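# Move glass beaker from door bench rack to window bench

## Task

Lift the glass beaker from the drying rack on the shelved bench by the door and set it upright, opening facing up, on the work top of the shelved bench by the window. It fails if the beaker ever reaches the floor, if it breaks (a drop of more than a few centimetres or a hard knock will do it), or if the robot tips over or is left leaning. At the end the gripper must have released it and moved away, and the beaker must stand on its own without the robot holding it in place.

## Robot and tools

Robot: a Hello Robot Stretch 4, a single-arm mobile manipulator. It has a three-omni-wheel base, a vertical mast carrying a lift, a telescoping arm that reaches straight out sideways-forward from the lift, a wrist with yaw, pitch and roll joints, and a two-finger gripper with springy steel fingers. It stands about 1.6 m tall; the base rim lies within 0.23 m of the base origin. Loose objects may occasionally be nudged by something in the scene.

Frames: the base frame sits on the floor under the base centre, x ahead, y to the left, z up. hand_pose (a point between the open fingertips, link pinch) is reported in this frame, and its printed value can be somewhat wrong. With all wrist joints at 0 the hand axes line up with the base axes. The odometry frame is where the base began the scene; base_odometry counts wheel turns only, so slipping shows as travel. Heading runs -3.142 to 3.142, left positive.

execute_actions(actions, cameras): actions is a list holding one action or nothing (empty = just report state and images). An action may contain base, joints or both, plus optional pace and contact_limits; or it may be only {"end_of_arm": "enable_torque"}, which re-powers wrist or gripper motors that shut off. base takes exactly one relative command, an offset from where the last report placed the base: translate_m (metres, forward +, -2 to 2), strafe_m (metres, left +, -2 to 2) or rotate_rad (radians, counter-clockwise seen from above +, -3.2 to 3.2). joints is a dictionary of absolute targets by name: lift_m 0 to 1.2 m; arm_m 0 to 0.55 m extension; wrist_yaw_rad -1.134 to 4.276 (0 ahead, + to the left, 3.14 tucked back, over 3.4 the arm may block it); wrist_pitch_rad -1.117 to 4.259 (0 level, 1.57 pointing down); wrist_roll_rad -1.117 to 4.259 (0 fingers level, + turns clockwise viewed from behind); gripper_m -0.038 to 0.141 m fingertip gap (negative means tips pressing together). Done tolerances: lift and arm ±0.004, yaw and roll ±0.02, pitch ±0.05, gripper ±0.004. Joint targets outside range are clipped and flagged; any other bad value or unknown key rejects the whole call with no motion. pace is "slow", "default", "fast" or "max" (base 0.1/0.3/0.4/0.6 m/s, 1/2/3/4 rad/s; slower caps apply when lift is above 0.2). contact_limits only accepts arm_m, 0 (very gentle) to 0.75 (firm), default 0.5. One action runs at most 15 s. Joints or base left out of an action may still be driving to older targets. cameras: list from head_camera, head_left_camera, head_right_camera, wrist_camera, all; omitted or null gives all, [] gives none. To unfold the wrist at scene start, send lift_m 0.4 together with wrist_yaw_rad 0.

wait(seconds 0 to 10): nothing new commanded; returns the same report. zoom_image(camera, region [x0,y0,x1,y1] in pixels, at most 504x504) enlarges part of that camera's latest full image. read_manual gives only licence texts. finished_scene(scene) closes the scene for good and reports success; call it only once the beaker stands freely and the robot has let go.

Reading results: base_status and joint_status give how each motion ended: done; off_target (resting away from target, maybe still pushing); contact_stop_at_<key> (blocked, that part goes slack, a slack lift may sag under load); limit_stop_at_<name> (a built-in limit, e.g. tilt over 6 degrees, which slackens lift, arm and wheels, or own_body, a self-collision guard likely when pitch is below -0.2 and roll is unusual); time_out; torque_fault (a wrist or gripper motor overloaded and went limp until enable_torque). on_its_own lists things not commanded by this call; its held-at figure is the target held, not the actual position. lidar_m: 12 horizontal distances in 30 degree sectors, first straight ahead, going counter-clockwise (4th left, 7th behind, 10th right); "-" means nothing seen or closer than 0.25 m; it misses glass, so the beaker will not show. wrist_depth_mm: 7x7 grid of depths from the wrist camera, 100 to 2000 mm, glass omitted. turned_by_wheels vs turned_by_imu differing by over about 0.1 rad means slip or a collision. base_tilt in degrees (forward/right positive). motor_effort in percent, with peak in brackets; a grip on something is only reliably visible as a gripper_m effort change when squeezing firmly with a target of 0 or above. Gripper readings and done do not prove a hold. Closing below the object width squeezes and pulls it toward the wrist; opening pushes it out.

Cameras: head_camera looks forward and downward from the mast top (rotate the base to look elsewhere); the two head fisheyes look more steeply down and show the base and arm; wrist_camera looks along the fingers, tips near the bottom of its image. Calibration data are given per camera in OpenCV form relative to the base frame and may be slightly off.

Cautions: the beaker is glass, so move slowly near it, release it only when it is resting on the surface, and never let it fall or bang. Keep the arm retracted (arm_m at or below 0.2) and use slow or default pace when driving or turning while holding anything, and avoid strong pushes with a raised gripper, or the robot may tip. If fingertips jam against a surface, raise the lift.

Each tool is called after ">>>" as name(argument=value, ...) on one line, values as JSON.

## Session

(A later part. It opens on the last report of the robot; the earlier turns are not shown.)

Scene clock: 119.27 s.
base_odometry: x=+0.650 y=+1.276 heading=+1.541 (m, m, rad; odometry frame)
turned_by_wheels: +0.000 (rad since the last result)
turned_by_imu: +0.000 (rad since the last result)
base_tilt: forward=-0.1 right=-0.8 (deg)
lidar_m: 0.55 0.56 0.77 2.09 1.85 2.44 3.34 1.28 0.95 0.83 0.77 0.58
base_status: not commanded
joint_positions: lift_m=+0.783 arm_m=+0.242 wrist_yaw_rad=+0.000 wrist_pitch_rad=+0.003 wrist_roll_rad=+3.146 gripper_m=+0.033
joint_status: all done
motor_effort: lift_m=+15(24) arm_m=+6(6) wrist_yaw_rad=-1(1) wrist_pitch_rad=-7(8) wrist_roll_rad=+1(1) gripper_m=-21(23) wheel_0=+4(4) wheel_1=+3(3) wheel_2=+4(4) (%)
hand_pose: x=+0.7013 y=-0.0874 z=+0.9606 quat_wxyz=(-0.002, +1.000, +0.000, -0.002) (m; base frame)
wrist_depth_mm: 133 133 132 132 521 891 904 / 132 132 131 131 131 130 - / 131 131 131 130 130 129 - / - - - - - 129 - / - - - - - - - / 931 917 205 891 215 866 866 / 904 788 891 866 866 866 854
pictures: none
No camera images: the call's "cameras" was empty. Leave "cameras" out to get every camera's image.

>>> execute_actions(actions=[{"joints":{"gripper_m":0.11,"lift_m":0.781},"pace":"default"}], cameras=["head_camera"])

>>> execute_actions(actions=[{"base":{"translate_m":-0.15},"joints":{"arm_m":0.0},"pace":"fast"}], cameras=["head_camera"])

>>> zoom_image(camera="head_camera", region=[170, 250, 290, 370])

Scene clock: 124.23 s.
base_odometry: x=+0.650 y=+1.276 heading=+1.541 (m, m, rad; odometry frame)
turned_by_wheels: +0.000 (rad since the last result)
turned_by_imu: +0.000 (rad since the last result)
base_tilt: forward=+0.0 right=-0.8 (deg)
lidar_m: 0.55 0.58 0.77 2.14 1.85 2.48 3.38 1.33 0.96 0.81 0.80 0.59
base_status: not commanded
joint_positions: lift_m=+0.781 arm_m=+0.242 wrist_yaw_rad=+0.000 wrist_pitch_rad=+0.002 wrist_roll_rad=+3.146 gripper_m=+0.110
joint_status: all done
motor_effort: lift_m=+15(15) arm_m=+6(6) wrist_yaw_rad=-1(1) wrist_pitch_rad=-5(8) wrist_roll_rad=+1(1) gripper_m=+1(21) wheel_0=+4(4) wheel_1=+3(3) wheel_2=+4(4) (%)
hand_pose: x=+0.7013 y=-0.0874 z=+0.9589 quat_wxyz=(-0.002, +1.000, +0.000, -0.001) (m; base frame)
wrist_depth_mm: 133 455 530 530 521 904 904 / 132 131 131 131 131 130 - / 131 131 130 130 129 129 - / - - - - 129 129 - / - - - - - - - / 917 904 214 820 788 788 809 / 904 854 891 150 866 854 854
pictures: head_camera
Images, in order (width x height): head_camera 420x560.

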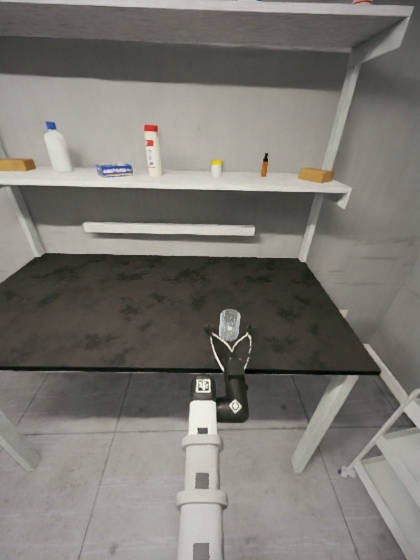

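Scene clock: 125.83 s.
base_odometry: x=+0.645 y=+1.126 heading=+1.541 (m, m, rad; odometry frame)
turned_by_wheels: +0.000 (rad since the last result)
turned_by_imu: +0.000 (rad since the last result)
base_tilt: forward=-0.1 right=-0.7 (deg)
lidar_m: 0.69 0.71 1.03 1.80 1.83 2.47 3.11 1.33 0.95 0.92 0.86 0.74
base_status: done
joint_positions: lift_m=+0.781 arm_m=+0.001 wrist_yaw_rad=+0.000 wrist_pitch_rad=+0.002 wrist_roll_rad=+3.146 gripper_m=+0.110
joint_status: all done
motor_effort: lift_m=+16(15) arm_m=-6(6) wrist_yaw_rad=+1(0) wrist_pitch_rad=-5(5) wrist_roll_rad=+1(1) gripper_m=-1(5) wheel_0=+0(6) wheel_1=+0(9) wheel_2=-1(15) (%)
hand_pose: x=+0.4605 y=-0.0875 z=+0.9589 quat_wxyz=(-0.002, +1.000, +0.000, -0.001) (m; base frame)
wrist_depth_mm: 535 1366 1281 1281 1281 1281 1255 / 549 1308 1336 1336 1336 1255 1255 / 525 1308 1281 1255 1308 1255 1255 / 517 521 517 517 517 512 508 / 1308 1308 1281 1281 1255 1281 1229 / 1308 1281 214 1255 1255 1229 1229 / 1308 1281 1008 150 991 1060 1138
pictures: head_camera
Images, in order (width x height): head_camera 420x560.

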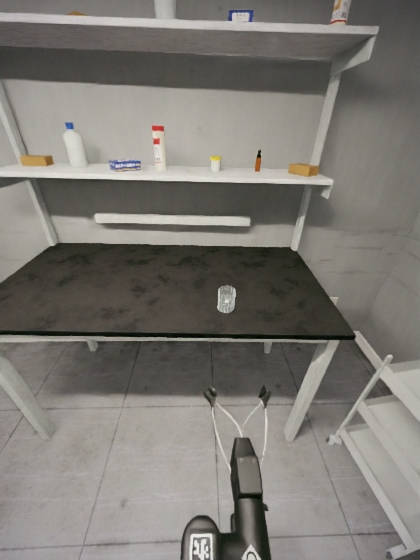

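Region (170, 250, 290, 370) of head_camera's 420x560 image, scaled by 4.200, with more detail than that image has.

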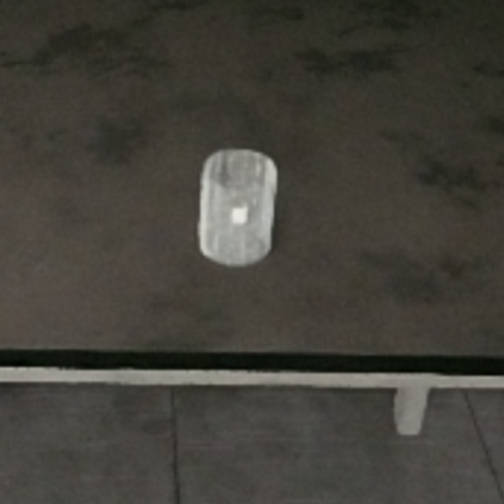

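>>> finished_scene(scene=2)

The scene is finished: the task was done.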